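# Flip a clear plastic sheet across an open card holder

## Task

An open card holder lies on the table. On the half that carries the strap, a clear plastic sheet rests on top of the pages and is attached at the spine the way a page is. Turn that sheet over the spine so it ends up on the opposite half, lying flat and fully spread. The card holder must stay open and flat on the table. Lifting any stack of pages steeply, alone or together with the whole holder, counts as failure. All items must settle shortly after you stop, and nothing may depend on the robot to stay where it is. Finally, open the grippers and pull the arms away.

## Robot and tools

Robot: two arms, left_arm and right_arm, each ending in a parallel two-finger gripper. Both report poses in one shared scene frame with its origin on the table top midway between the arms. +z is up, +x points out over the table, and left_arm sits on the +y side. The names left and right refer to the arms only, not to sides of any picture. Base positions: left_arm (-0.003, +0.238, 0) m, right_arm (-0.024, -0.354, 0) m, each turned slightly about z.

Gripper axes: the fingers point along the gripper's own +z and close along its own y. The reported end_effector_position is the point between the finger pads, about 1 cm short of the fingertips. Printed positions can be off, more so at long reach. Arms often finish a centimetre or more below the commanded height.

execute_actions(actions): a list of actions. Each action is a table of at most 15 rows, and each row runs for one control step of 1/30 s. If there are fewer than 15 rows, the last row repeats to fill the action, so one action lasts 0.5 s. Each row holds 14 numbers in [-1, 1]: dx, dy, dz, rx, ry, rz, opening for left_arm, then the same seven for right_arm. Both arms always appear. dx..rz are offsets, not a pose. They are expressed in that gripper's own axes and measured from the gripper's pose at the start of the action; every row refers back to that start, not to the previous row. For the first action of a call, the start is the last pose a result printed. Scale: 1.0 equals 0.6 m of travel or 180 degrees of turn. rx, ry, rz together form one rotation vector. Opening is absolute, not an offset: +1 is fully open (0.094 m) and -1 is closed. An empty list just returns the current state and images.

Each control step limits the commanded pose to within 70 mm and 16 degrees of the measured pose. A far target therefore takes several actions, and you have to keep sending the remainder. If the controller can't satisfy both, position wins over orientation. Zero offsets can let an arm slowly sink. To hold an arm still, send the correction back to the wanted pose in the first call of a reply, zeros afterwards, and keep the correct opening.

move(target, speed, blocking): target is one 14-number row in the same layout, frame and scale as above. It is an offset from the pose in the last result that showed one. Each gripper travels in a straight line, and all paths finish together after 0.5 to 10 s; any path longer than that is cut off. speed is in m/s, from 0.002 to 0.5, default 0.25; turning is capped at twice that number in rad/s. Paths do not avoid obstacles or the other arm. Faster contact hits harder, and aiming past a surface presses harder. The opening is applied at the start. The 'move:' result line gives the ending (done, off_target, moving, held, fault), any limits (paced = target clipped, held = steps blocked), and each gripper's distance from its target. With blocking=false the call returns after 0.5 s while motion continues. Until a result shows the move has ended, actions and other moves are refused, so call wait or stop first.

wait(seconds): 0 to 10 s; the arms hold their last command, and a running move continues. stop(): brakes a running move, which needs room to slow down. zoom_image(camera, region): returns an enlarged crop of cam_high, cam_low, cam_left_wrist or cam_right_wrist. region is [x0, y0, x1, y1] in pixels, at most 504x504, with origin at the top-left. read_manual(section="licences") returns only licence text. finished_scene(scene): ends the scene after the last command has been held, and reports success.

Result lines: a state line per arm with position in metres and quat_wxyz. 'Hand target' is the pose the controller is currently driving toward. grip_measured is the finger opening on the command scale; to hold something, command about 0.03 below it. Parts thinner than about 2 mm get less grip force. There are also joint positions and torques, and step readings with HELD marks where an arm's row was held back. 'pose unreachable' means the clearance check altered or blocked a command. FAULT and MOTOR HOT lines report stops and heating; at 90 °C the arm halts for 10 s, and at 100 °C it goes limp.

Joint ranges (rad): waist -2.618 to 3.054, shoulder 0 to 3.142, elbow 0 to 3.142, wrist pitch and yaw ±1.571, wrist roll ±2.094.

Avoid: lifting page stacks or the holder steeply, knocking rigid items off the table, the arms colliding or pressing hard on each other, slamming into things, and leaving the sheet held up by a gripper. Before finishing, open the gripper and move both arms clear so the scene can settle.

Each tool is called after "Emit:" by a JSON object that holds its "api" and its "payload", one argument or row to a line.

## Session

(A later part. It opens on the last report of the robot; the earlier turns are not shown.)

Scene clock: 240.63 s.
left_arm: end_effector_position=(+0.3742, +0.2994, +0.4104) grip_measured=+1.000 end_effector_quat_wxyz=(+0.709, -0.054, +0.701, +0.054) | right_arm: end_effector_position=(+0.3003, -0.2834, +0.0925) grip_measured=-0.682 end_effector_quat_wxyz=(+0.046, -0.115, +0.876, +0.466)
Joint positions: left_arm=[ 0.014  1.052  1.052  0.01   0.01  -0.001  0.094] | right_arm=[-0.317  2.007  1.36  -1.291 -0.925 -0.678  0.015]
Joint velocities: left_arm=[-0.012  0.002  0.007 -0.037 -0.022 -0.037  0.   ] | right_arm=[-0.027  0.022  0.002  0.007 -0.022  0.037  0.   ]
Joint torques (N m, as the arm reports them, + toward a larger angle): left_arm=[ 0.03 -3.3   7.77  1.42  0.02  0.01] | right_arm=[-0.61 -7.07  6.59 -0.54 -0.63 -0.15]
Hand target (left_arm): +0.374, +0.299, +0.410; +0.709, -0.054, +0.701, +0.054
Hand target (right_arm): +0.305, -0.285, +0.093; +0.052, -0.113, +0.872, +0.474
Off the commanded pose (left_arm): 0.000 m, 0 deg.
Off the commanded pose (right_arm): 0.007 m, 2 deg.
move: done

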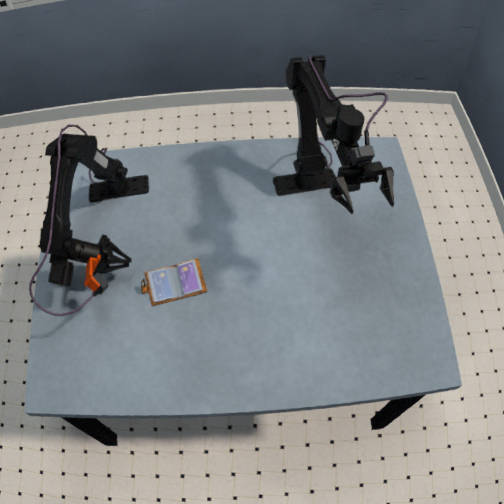

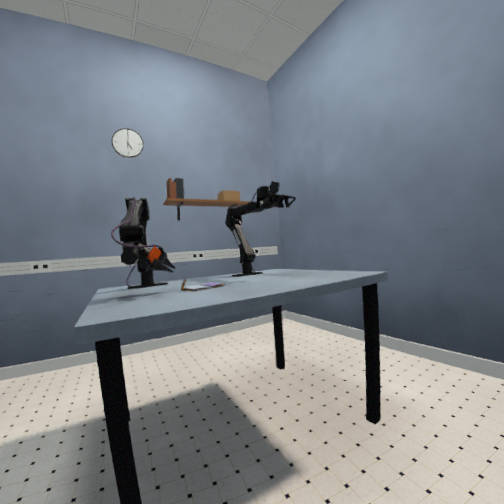

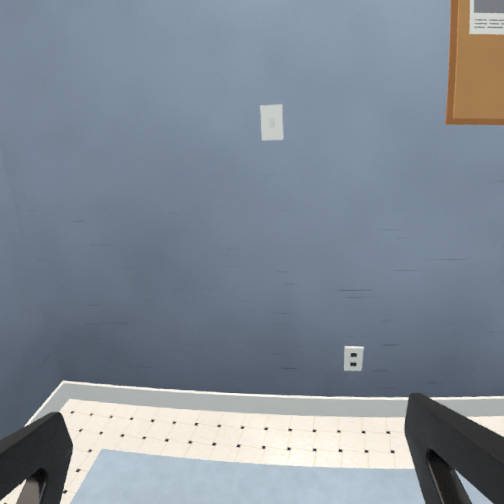

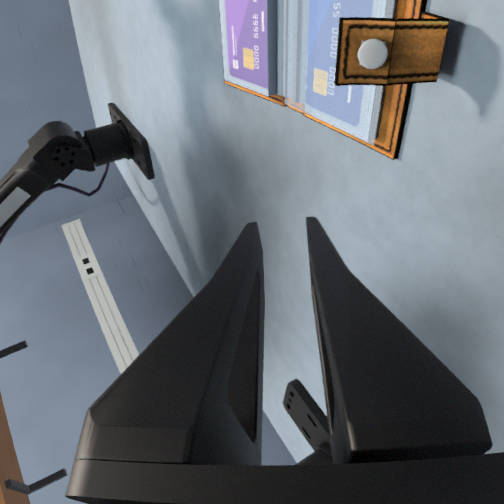

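Emit:
{"api": "move", "payload": {
  "target": [0,0,0,0,0,0,1, -0.002,-0.072,0.089,0,0,0,-0.68],
  "speed": 0.1
}}

Scene clock: 253.57 s.
left_arm: end_effector_position=(+0.3742, +0.2994, +0.4104) grip_measured=+1.000 end_effector_quat_wxyz=(+0.709, -0.054, +0.701, +0.054) | right_arm: end_effector_position=(+0.3133, -0.2674, +0.0327) grip_measured=-0.682 end_effector_quat_wxyz=(+0.051, -0.116, +0.881, +0.456)
Joint positions: left_arm=[ 0.014  1.052  1.052  0.01   0.01  -0.001  0.094] | right_arm=[-0.258  2.11   1.272 -1.    -0.928 -0.571  0.015]
Joint velocities: left_arm=[ 0.007  0.002 -0.022  0.007  0.022  0.007  0.   ] | right_arm=[-0.012 -0.002  0.002  0.066  0.037 -0.037 -0.   ]
Joint torques (N m, as the arm reports them, + toward a larger angle): left_arm=[ 0.   -3.28  7.78  1.42  0.02  0.  ] | right_arm=[ 0.67 -8.04  3.77 -0.2  -0.64 -0.01]
Hand target (left_arm): +0.374, +0.299, +0.410; +0.709, -0.054, +0.701, +0.054
Hand target (right_arm): +0.311, -0.262, +0.028; +0.046, -0.114, +0.876, +0.466
Off the commanded pose (left_arm): 0.000 m, 0 deg.
Off the commanded pose (right_arm): 0.007 m, 1 deg.
move: done

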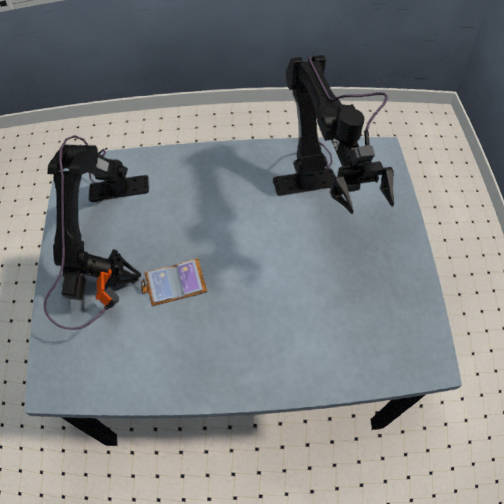

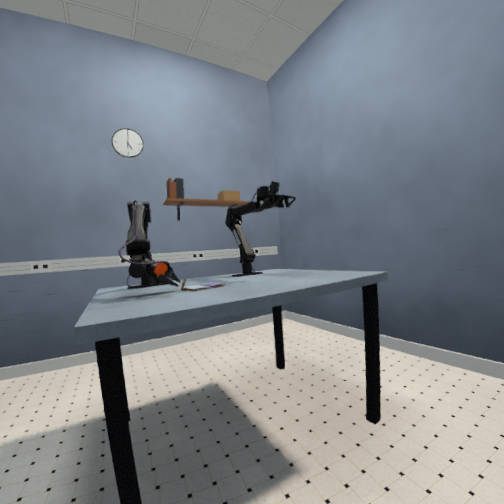

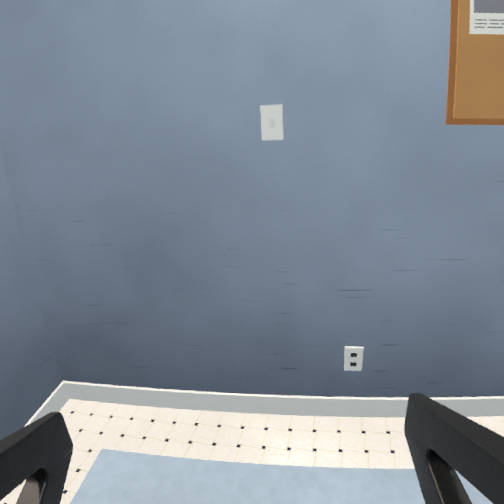

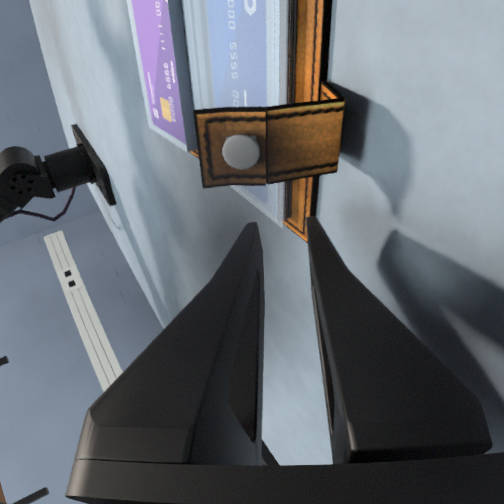

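Aligned with the edge between the fingers. Advance along z.

Emit:
{"api": "move", "payload": {
  "target": [0,0,0,0,0,0,1, 0,0,0.04,0,0,0,-0.68],
  "speed": 0.04
}}

Emit:
{"api": "zoom_image", "payload": {
  "camera": "cam_low",
  "region": [130,250,250,310]
}}

Scene clock: 262.60 s.
left_arm: end_effector_position=(+0.3742, +0.2994, +0.4104) grip_measured=+1.000 end_effector_quat_wxyz=(+0.709, -0.054, +0.701, +0.054) | right_arm: end_effector_position=(+0.3162, -0.2526, +0.0210) grip_measured=-0.682 end_effector_quat_wxyz=(+0.054, -0.115, +0.884, +0.450)
Joint positions: left_arm=[ 0.014  1.052  1.052  0.01   0.01  -0.001  0.094] | right_arm=[-0.212  2.11   1.23  -0.88  -0.928 -0.482  0.015]
Joint velocities: left_arm=[-0.007  0.002  0.012 -0.051 -0.022  0.007  0.   ] | right_arm=[-0.012  0.012  0.007 -0.007  0.007  0.066  0.001]
Joint torques (N m, as the arm reports them, + toward a larger angle): left_arm=[ 0.   -3.27  7.78  1.42  0.02 -0.01] | right_arm=[ 0.65 -8.81  3.61 -0.06 -0.6  -0.01]
Hand target (left_arm): +0.374, +0.299, +0.410; +0.709, -0.054, +0.701, +0.054
Hand target (right_arm): +0.313, -0.248, +0.019; +0.051, -0.116, +0.881, +0.457
Off the commanded pose (left_arm): 0.000 m, 0 deg.
Off the commanded pose (right_arm): 0.006 m, 1 deg.
move: done

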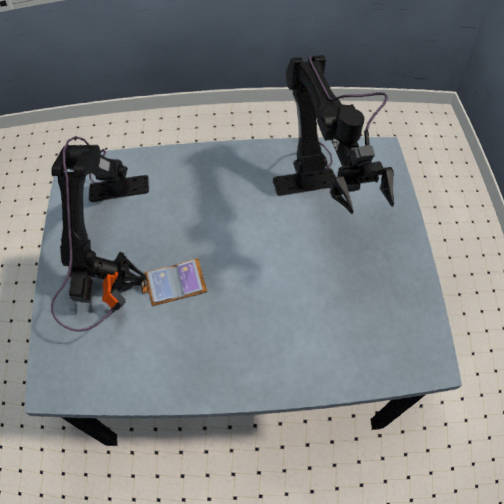

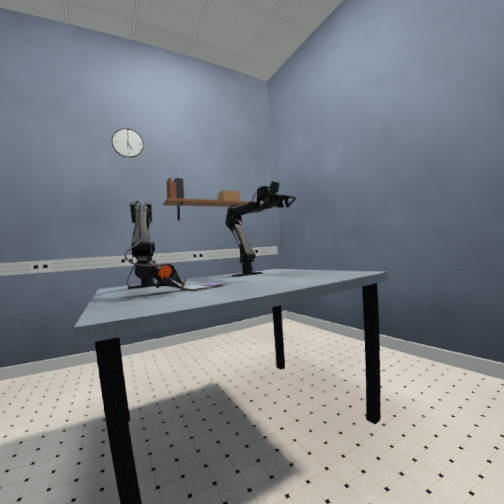

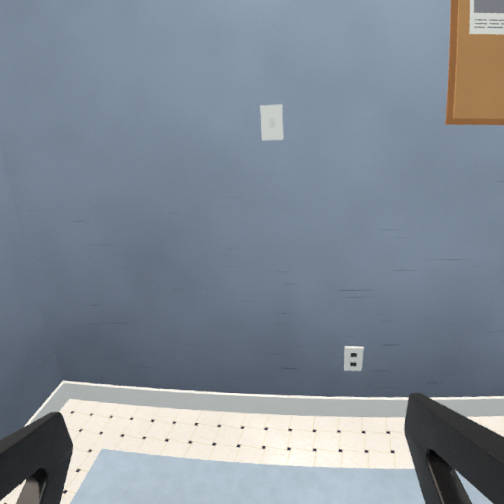

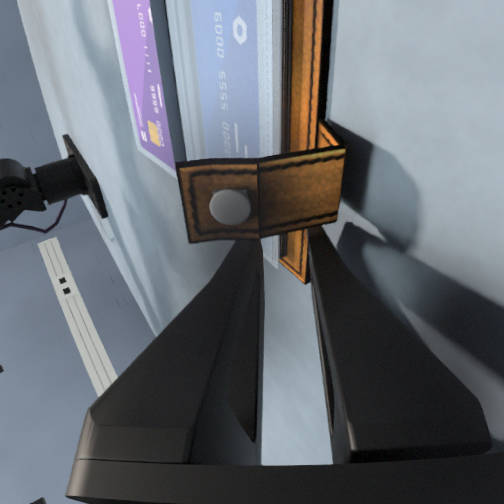

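Region (130, 250, 250, 310) of cam_low's 504x504 image, scaled by 4.200, with more detail than that image has.

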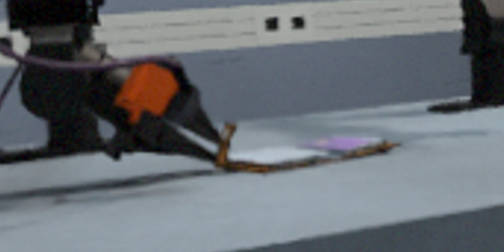

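Emit:
{"api": "move", "payload": {
  "target": [0,0,0,0,0,0,1, 0,0.021,0.022,0,0,0,-0.68],
  "speed": 0.03
}}

Emit:
{"api": "move", "payload": {
  "target": [0,0,0,0,0,0,1, 0,0,0,0,0,0,-1]
}}

Emit:
{"api": "move", "payload": {
  "target": [0,0,0,0,0,0,1, 0,0.05,-0.02,0,0,0,-1],
  "speed": 0.04
}}

Emit:
{"api": "zoom_image", "payload": {
  "camera": "cam_low",
  "region": [130,250,250,310]
}}

Scene clock: 275.07 s.
left_arm: end_effector_position=(+0.3742, +0.2994, +0.4104) grip_measured=+1.000 end_effector_quat_wxyz=(+0.709, -0.054, +0.701, +0.054) | right_arm: end_effector_position=(+0.3144, -0.2390, +0.0197) grip_measured=-0.682 end_effector_quat_wxyz=(+0.048, -0.110, +0.886, +0.449)
Joint positions: left_arm=[ 0.014  1.052  1.052  0.01   0.01  -0.001  0.094] | right_arm=[-0.171  2.091  1.2   -0.819 -0.929 -0.404  0.015]
Joint velocities: left_arm=[-0.007 -0.012  0.012  0.037  0.007  0.007  0.   ] | right_arm=[ 0.007 -0.002 -0.012  0.007 -0.125  0.022  0.001]
Joint torques (N m, as the arm reports them, + toward a larger angle): left_arm=[ 0.02 -3.29  7.77  1.43  0.01 -0.01] | right_arm=[  0.66 -10.08   3.69   0.04  -0.55  -0.02]
Hand target (left_arm): +0.374, +0.299, +0.410; +0.709, -0.054, +0.701, +0.054
Hand target (right_arm): +0.313, -0.235, +0.023; +0.054, -0.115, +0.884, +0.451
Off the commanded pose (left_arm): 0.000 m, 0 deg.
Off the commanded pose (right_arm): 0.006 m, 1 deg.
move: done

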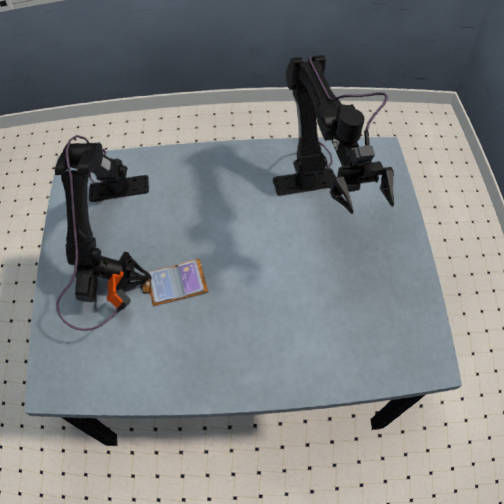

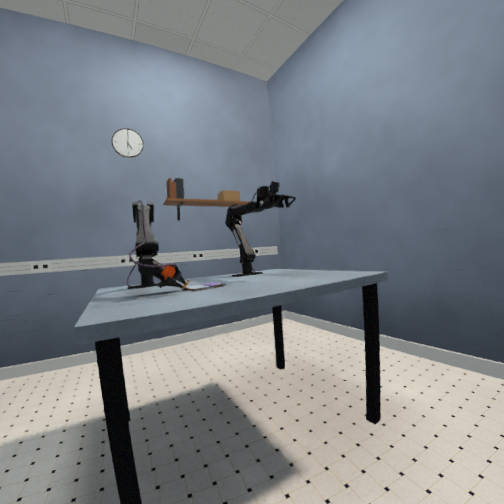

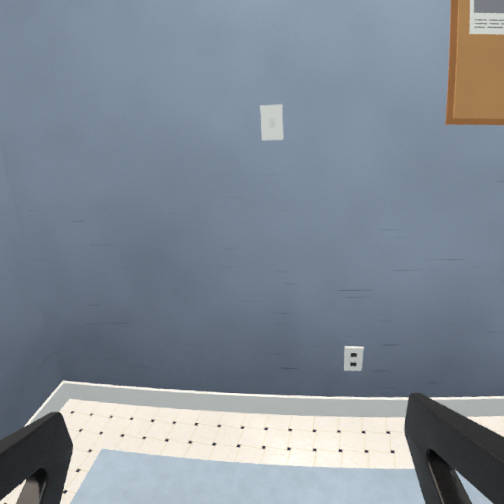

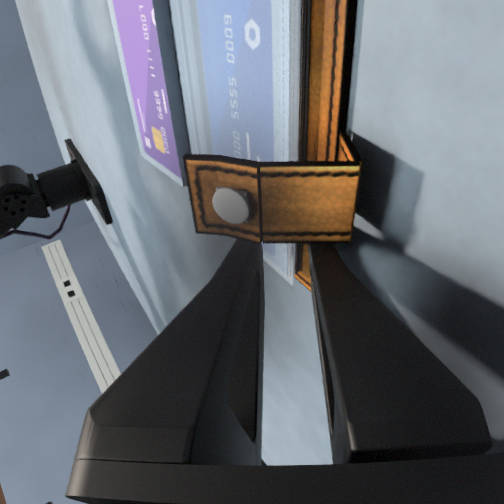

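Scene clock: 275.57 s.
left_arm: end_effector_position=(+0.3742, +0.2994, +0.4104) grip_measured=+1.000 end_effector_quat_wxyz=(+0.709, -0.054, +0.701, +0.054) | right_arm: end_effector_position=(+0.3144, -0.2391, +0.0195) grip_measured=-0.996 end_effector_quat_wxyz=(+0.048, -0.110, +0.886, +0.448)
Joint positions: left_arm=[ 0.014  1.052  1.052  0.01   0.01  -0.001  0.094] | right_arm=[-0.171  2.091  1.2   -0.819 -0.928 -0.403  0.   ]
Joint velocities: left_arm=[ 0.002  0.002 -0.012  0.066 -0.022 -0.007  0.   ] | right_arm=[-0.017 -0.002 -0.002 -0.007 -0.022  0.007  0.001]
Joint torques (N m, as the arm reports them, + toward a larger angle): left_arm=[ 0.   -3.29  7.79  1.42  0.02  0.  ] | right_arm=[-0.09 -8.84  4.84 -0.09 -0.49 -0.03]
Hand target (left_arm): +0.374, +0.299, +0.410; +0.709, -0.054, +0.701, +0.054
Hand target (right_arm): +0.314, -0.239, +0.020; +0.048, -0.109, +0.886, +0.449
Off the commanded pose (left_arm): 0.000 m, 0 deg.
Off the commanded pose (right_arm): 0.000 m, 0 deg.
move: done

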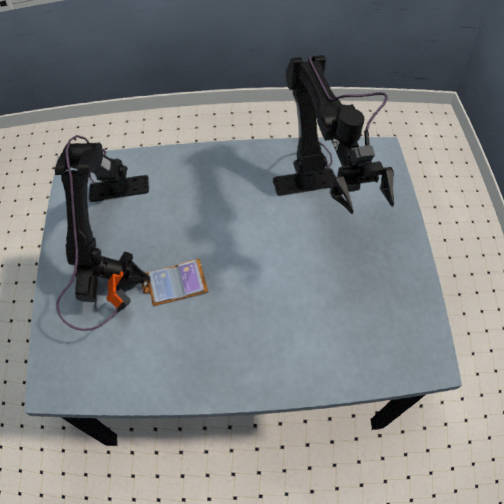

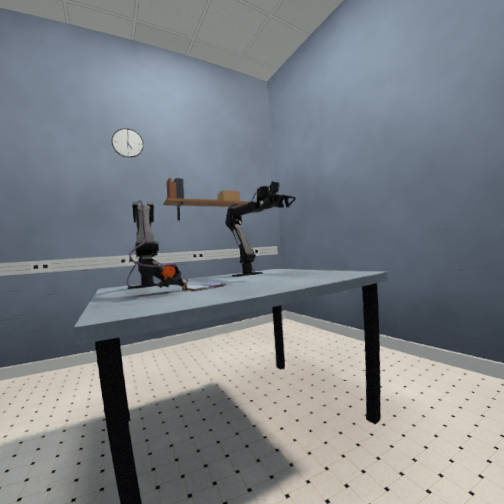

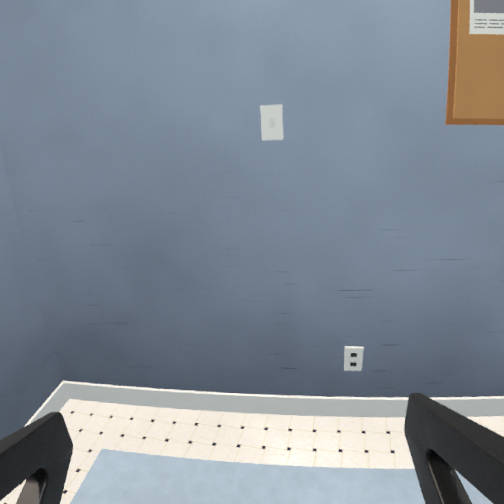

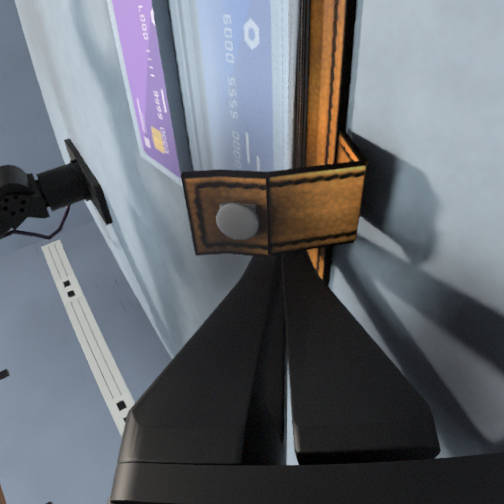

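Scene clock: 276.67 s.
left_arm: end_effector_position=(+0.3742, +0.2994, +0.4104) grip_measured=+1.000 end_effector_quat_wxyz=(+0.709, -0.054, +0.701, +0.054) | right_arm: end_effector_position=(+0.3104, -0.2359, +0.0448) grip_measured=-0.997 end_effector_quat_wxyz=(+0.050, -0.106, +0.887, +0.447)
Joint positions: left_arm=[ 0.014  1.052  1.052  0.01   0.01  -0.001  0.094] | right_arm=[-0.162  2.012  1.2   -0.874 -0.928 -0.373  0.   ]
Joint velocities: left_arm=[-0.002 -0.007  0.007  0.037  0.007  0.051  0.   ] | right_arm=[ 0.017 -0.022  0.002 -0.081 -0.007 -0.022 -0.001]
Joint torques (N m, as the arm reports them, + toward a larger angle): left_arm=[ 0.   -3.31  7.79  1.43  0.02  0.  ] | right_arm=[ 0.78 -9.63  4.8  -0.12 -0.52 -0.01]
Hand target (left_arm): +0.374, +0.299, +0.410; +0.709, -0.054, +0.701, +0.054
Hand target (right_arm): +0.307, -0.232, +0.050; +0.048, -0.109, +0.886, +0.449
Off the commanded pose (left_arm): 0.000 m, 0 deg.
Off the commanded pose (right_arm): 0.007 m, 1 deg.
move: done

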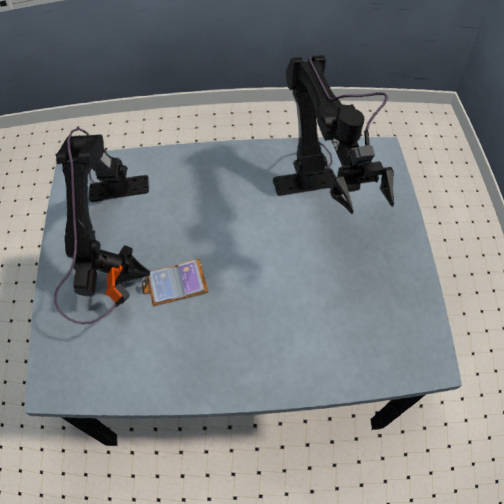

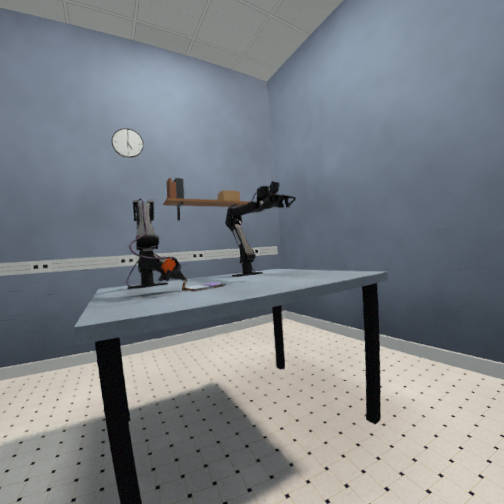

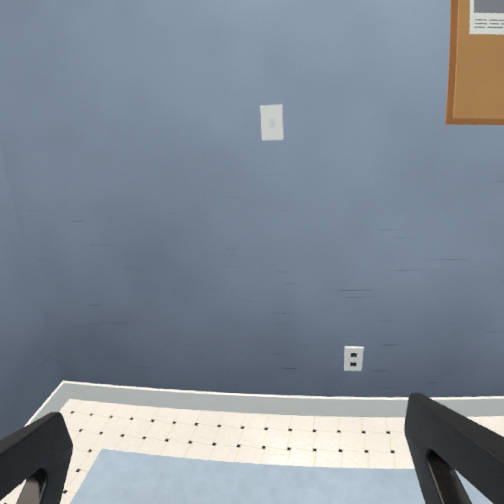

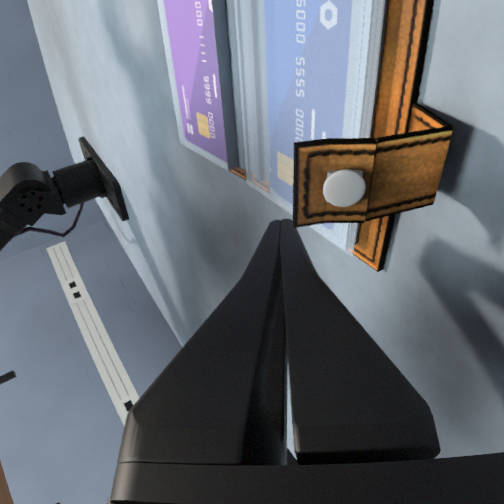

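Region (130, 250, 250, 310) of cam_low's 504x504 image, scaled by 4.200, with more detail than that image has.

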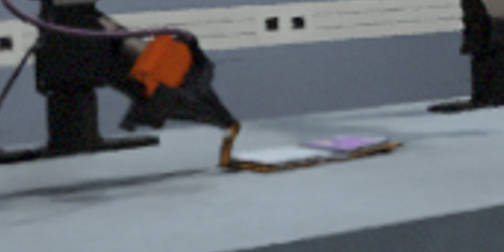

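Emit:
{"api": "move", "payload": {
  "target": [0.6,-0.655,-0.19,0,0.4,0,-1, -0.098,0,-0.05,0,0,0,-0.68],
  "speed": 0.3
}}

Emit:
{"api": "move", "payload": {
  "target": [0,0,0,0,0,0,-1, 0,-0.052,0.037,0,0,0,-0.68],
  "speed": 0.1
}}

Scene clock: 294.30 s.
left_arm: end_effector_position=(+0.3235, -0.1042, +0.0338) grip_measured=-0.994 end_effector_quat_wxyz=(+0.147, -0.079, +0.986, +0.014) | right_arm: end_effector_position=(+0.3642, -0.2468, +0.0765) grip_measured=-0.682 end_effector_quat_wxyz=(+0.050, -0.108, +0.887, +0.446)
Joint positions: left_arm=[-1.057  2.264  1.833 -0.997 -0.261 -1.048  0.   ] | right_arm=[-0.178  2.151  1.559 -1.119 -0.923 -0.408  0.015]
Joint velocities: left_arm=[-0.012  0.007 -0.002 -0.11   0.066 -0.125 -0.   ] | right_arm=[ 0.002 -0.002  0.007  0.007  0.081 -0.051 -0.   ]
Joint torques (N m, as the arm reports them, + toward a larger angle): left_arm=[ -0.46 -14.8    9.02   0.1   -0.2   -0.06] | right_arm=[-0.96 -8.64  7.02 -0.16 -0.48 -0.14]
Hand target (left_arm): +0.325, -0.109, +0.046; +0.155, -0.081, +0.985, +0.006
Hand target (right_arm): +0.368, -0.251, +0.073; +0.050, -0.106, +0.887, +0.447
Off the commanded pose (left_arm): 0.016 m, 2 deg.
Off the commanded pose (right_arm): 0.007 m, 0 deg.
move: off_target (left_arm)

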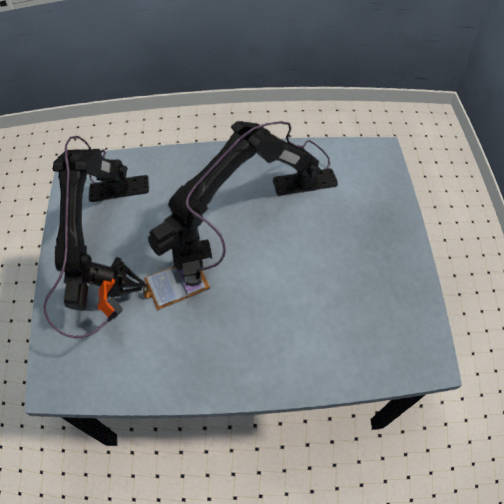

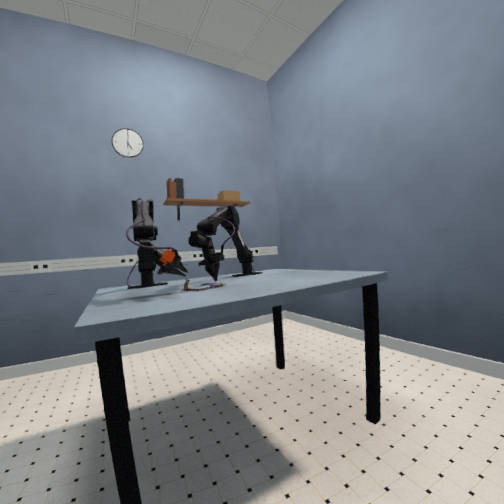

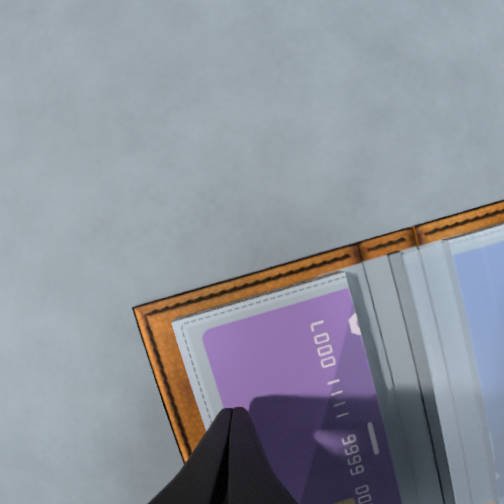

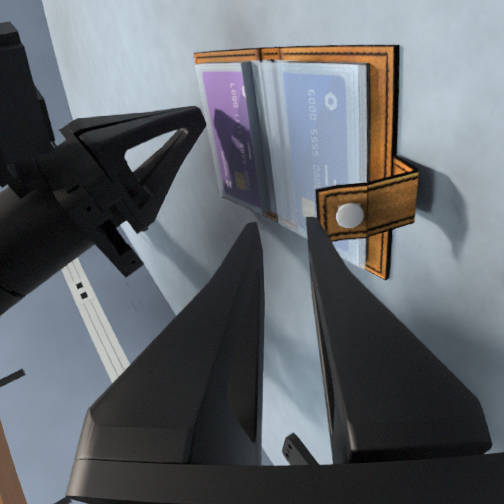

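Scene clock: 295.17 s.
left_arm: end_effector_position=(+0.3227, -0.1050, +0.0335) grip_measured=-0.994 end_effector_quat_wxyz=(+0.144, -0.079, +0.986, +0.012) | right_arm: end_effector_position=(+0.3730, -0.2480, +0.0451) grip_measured=-0.682 end_effector_quat_wxyz=(+0.054, -0.111, +0.888, +0.443)
Joint positions: left_arm=[-1.057  2.264  1.833 -0.997 -0.254 -1.048  0.   ] | right_arm=[-0.178  2.221  1.544 -1.022 -0.92  -0.407  0.015]
Joint velocities: left_arm=[ 0.002 -0.022  0.007  0.037 -0.066 -0.066  0.001] | right_arm=[-0.012 -0.007  0.032  0.066 -0.037 -0.022 -0.   ]
Joint torques (N m, as the arm reports them, + toward a larger angle): left_arm=[  0.   -13.93   6.48   0.22  -0.19   0.  ] | right_arm=[ 0.06 -9.56  4.64  0.01 -0.5  -0.01]
Hand target (left_arm): +0.324, -0.104, +0.034; +0.147, -0.079, +0.986, +0.014
Hand target (right_arm): +0.371, -0.247, +0.039; +0.050, -0.108, +0.887, +0.446
Off the commanded pose (left_arm): 0.001 m, 0 deg.
Off the commanded pose (right_arm): 0.007 m, 1 deg.
move: done

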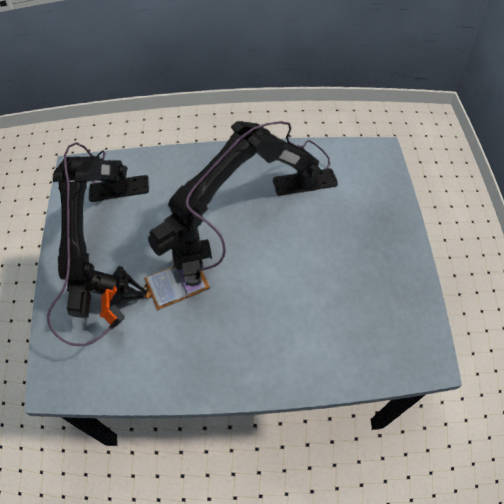

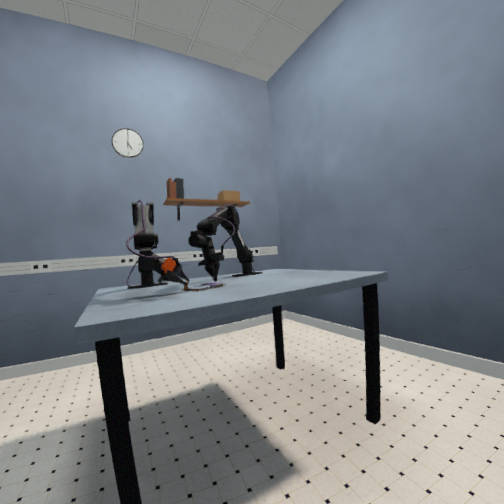

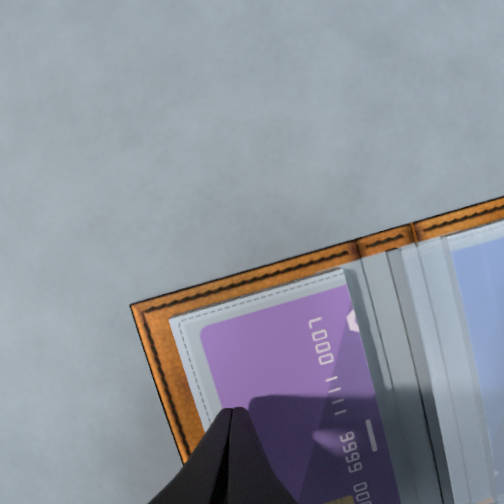

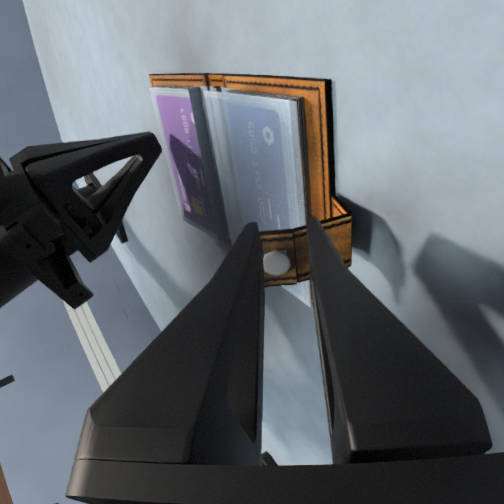

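Emit:
{"api": "move", "payload": {
  "target": [0,0,0.035,0,0,0,-1, -0.05,0,0,0,0,0,-0.68],
  "speed": 0.05
}}

Emit:
{"api": "move", "payload": {
  "target": [0,0,0.01,0,0,0,-1, 0,-0.01,0.05,0,0,0,-0.68],
  "speed": 0.05
}}

Scene clock: 303.33 s.
left_arm: end_effector_position=(+0.3255, -0.1100, +0.0248) grip_measured=-0.994 end_effector_quat_wxyz=(+0.147, -0.076, +0.986, +0.004) | right_arm: end_effector_position=(+0.4015, -0.2480, +0.0545) grip_measured=-0.682 end_effector_quat_wxyz=(+0.063, -0.110, +0.889, +0.440)
Joint positions: left_arm=[-1.057  2.28   1.823 -0.955 -0.249 -1.041  0.   ] | right_arm=[-0.171  2.289  1.703 -1.076 -0.918 -0.379  0.015]
Joint velocities: left_arm=[ 0.012  0.012 -0.017 -0.007 -0.022 -0.095 -0.001] | right_arm=[-0.007 -0.017 -0.022 -0.037 -0.037 -0.007  0.   ]
Joint torques (N m, as the arm reports them, + toward a larger angle): left_arm=[  1.18 -12.97   4.45   0.42  -0.17   0.01] | right_arm=[ 0.72 -9.65  7.08 -0.08 -0.51 -0.01]
Hand target (left_arm): +0.328, -0.104, +0.014; +0.145, -0.079, +0.986, +0.012
Hand target (right_arm): +0.402, -0.243, +0.051; +0.054, -0.110, +0.888, +0.443
Off the commanded pose (left_arm): 0.013 m, 1 deg.
Off the commanded pose (right_arm): 0.006 m, 1 deg.
move: off_target (left_arm)

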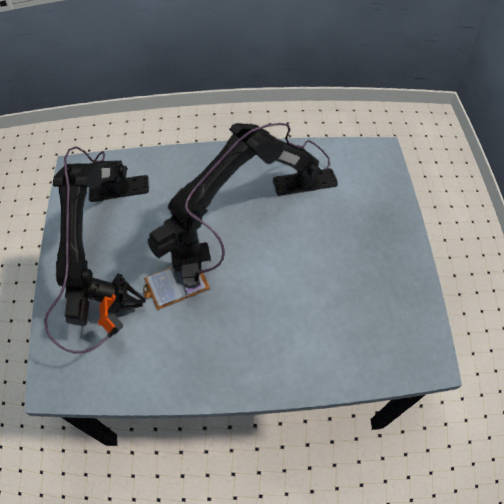

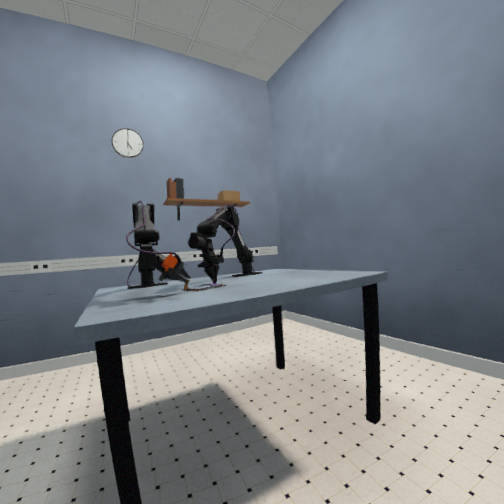

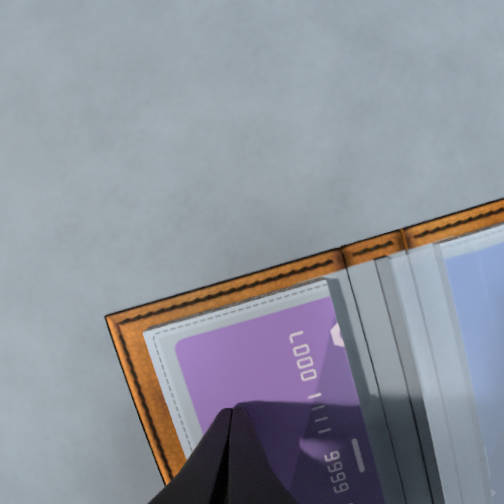

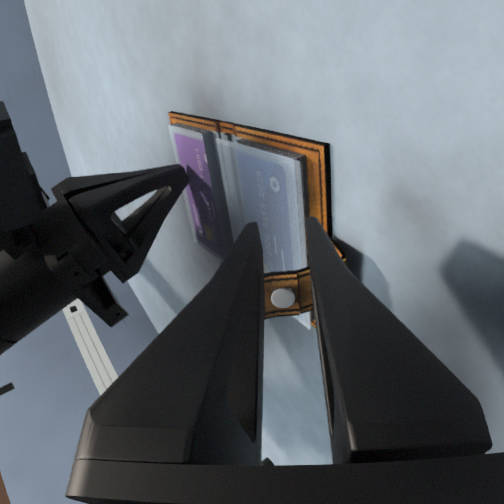

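Scene clock: 304.37 s.
left_arm: end_effector_position=(+0.3255, -0.1100, +0.0248) grip_measured=-0.994 end_effector_quat_wxyz=(+0.147, -0.076, +0.986, +0.004) | right_arm: end_effector_position=(+0.4080, -0.2316, +0.0424) grip_measured=-0.682 end_effector_quat_wxyz=(+0.075, -0.112, +0.889, +0.437)
Joint positions: left_arm=[-1.057  2.28   1.823 -0.955 -0.249 -1.041  0.   ] | right_arm=[-0.131  2.289  1.655 -0.941 -0.918 -0.302  0.015]
Joint velocities: left_arm=[-0.012 -0.007 -0.017 -0.051 -0.081 -0.037  0.   ] | right_arm=[-0.002  0.012 -0.012  0.022  0.022 -0.022  0.001]
Joint torques (N m, as the arm reports them, + toward a larger angle): left_arm=[  0.34 -13.33   5.71   0.4   -0.12   0.03] | right_arm=[ 0.55 -9.91  4.54  0.24 -0.51  0.  ]
Hand target (left_arm): +0.327, -0.110, +0.019; +0.147, -0.076, +0.986, +0.004
Hand target (right_arm): +0.403, -0.227, +0.032; +0.063, -0.110, +0.889, +0.440
Off the commanded pose (left_arm): 0.006 m, 0 deg.
Off the commanded pose (right_arm): 0.012 m, 1 deg.
move: off_target (right_arm)

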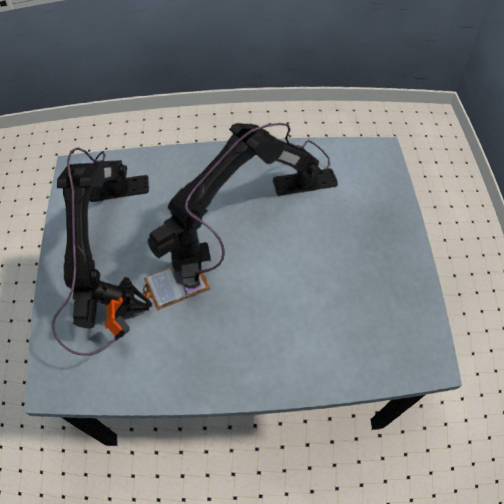

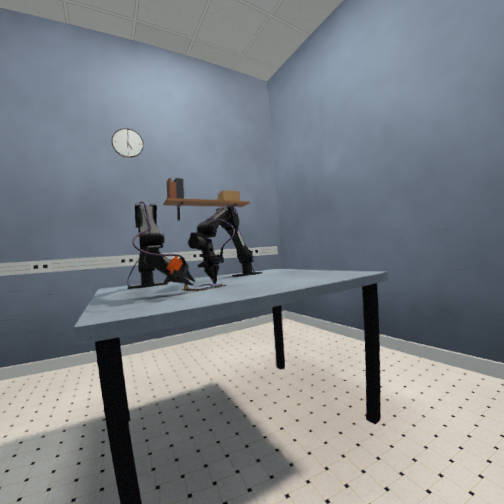

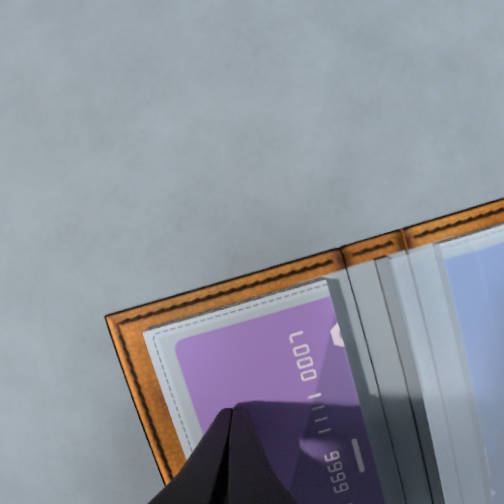

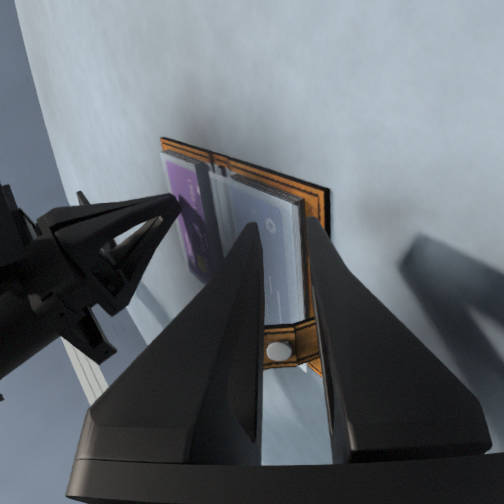

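Emit:
{"api": "move", "payload": {
  "target": [0,0,0.01,0,0,0,-1, 0.03,-0.012,0.045,0,0,0,-0.68],
  "speed": 0.04
}}

Emit:
{"api": "zoom_image", "payload": {
  "camera": "cam_right_wrist",
  "region": [180,120,400,340]
}}

Scene clock: 312.73 s.
left_arm: end_effector_position=(+0.3255, -0.1100, +0.0248) grip_measured=-0.994 end_effector_quat_wxyz=(+0.147, -0.076, +0.986, +0.004) | right_arm: end_effector_position=(+0.3955, -0.2232, +0.0175) grip_measured=-0.682 end_effector_quat_wxyz=(+0.072, -0.103, +0.890, +0.439)
Joint positions: left_arm=[-1.057  2.28   1.823 -0.955 -0.249 -1.041  0.   ] | right_arm=[-0.113  2.279  1.527 -0.796 -0.921 -0.25   0.015]
Joint velocities: left_arm=[-0.002  0.002 -0.002 -0.007  0.037 -0.095 -0.001] | right_arm=[ 0.002 -0.007 -0.017  0.007 -0.022  0.022  0.001]
Joint torques (N m, as the arm reports them, + toward a larger angle): left_arm=[  0.33 -13.32   5.69   0.41  -0.13   0.04] | right_arm=[  1.15 -11.46   4.04   0.44  -0.46  -0.01]
Hand target (left_arm): +0.327, -0.110, +0.019; +0.147, -0.076, +0.986, +0.004
Hand target (right_arm): +0.394, -0.217, +0.017; +0.075, -0.113, +0.889, +0.437
Off the commanded pose (left_arm): 0.006 m, 0 deg.
Off the commanded pose (right_arm): 0.007 m, 1 deg.
move: done

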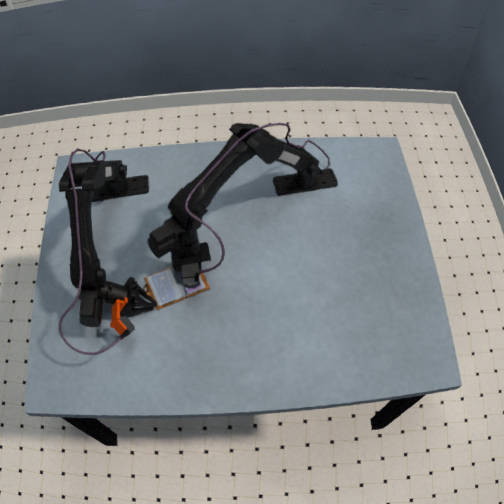

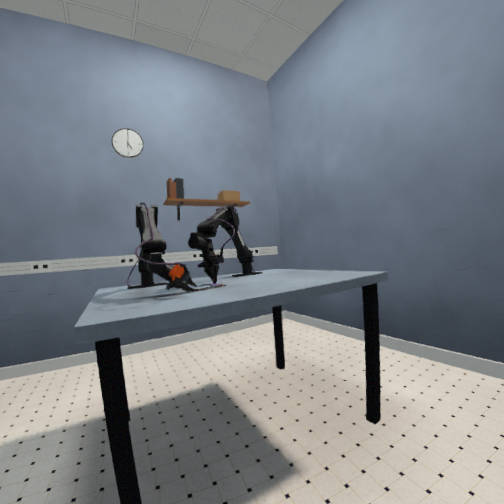

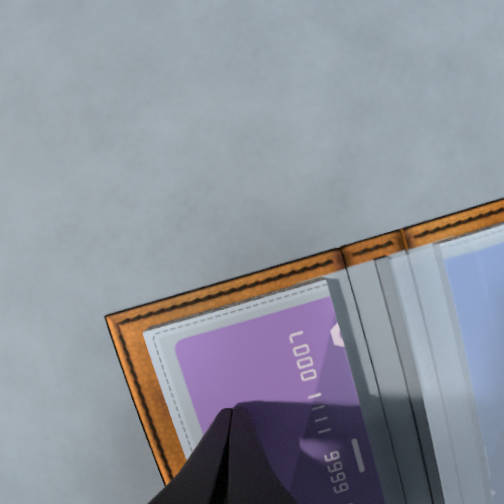

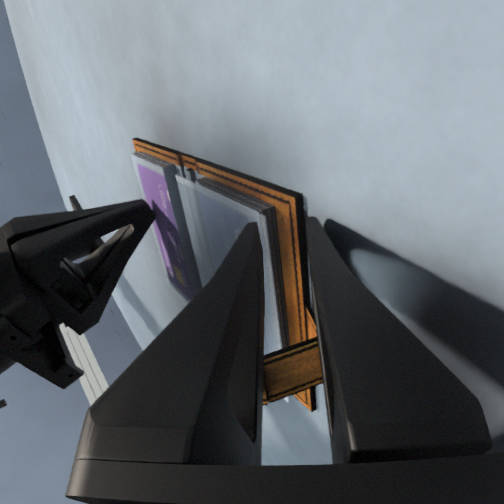

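Region (180, 120, 400, 340) of cam_right_wrist's 504x504 image, scaled by 2.291, with more detail than that image has.

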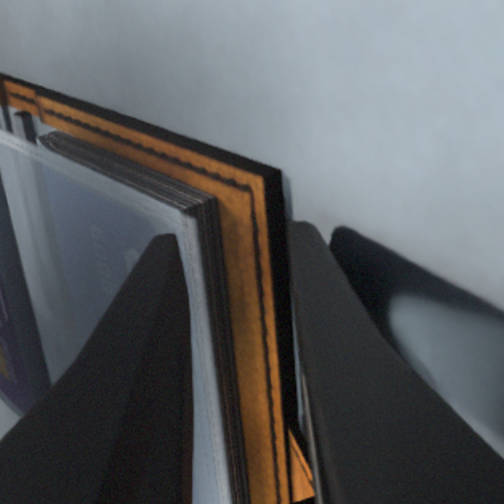

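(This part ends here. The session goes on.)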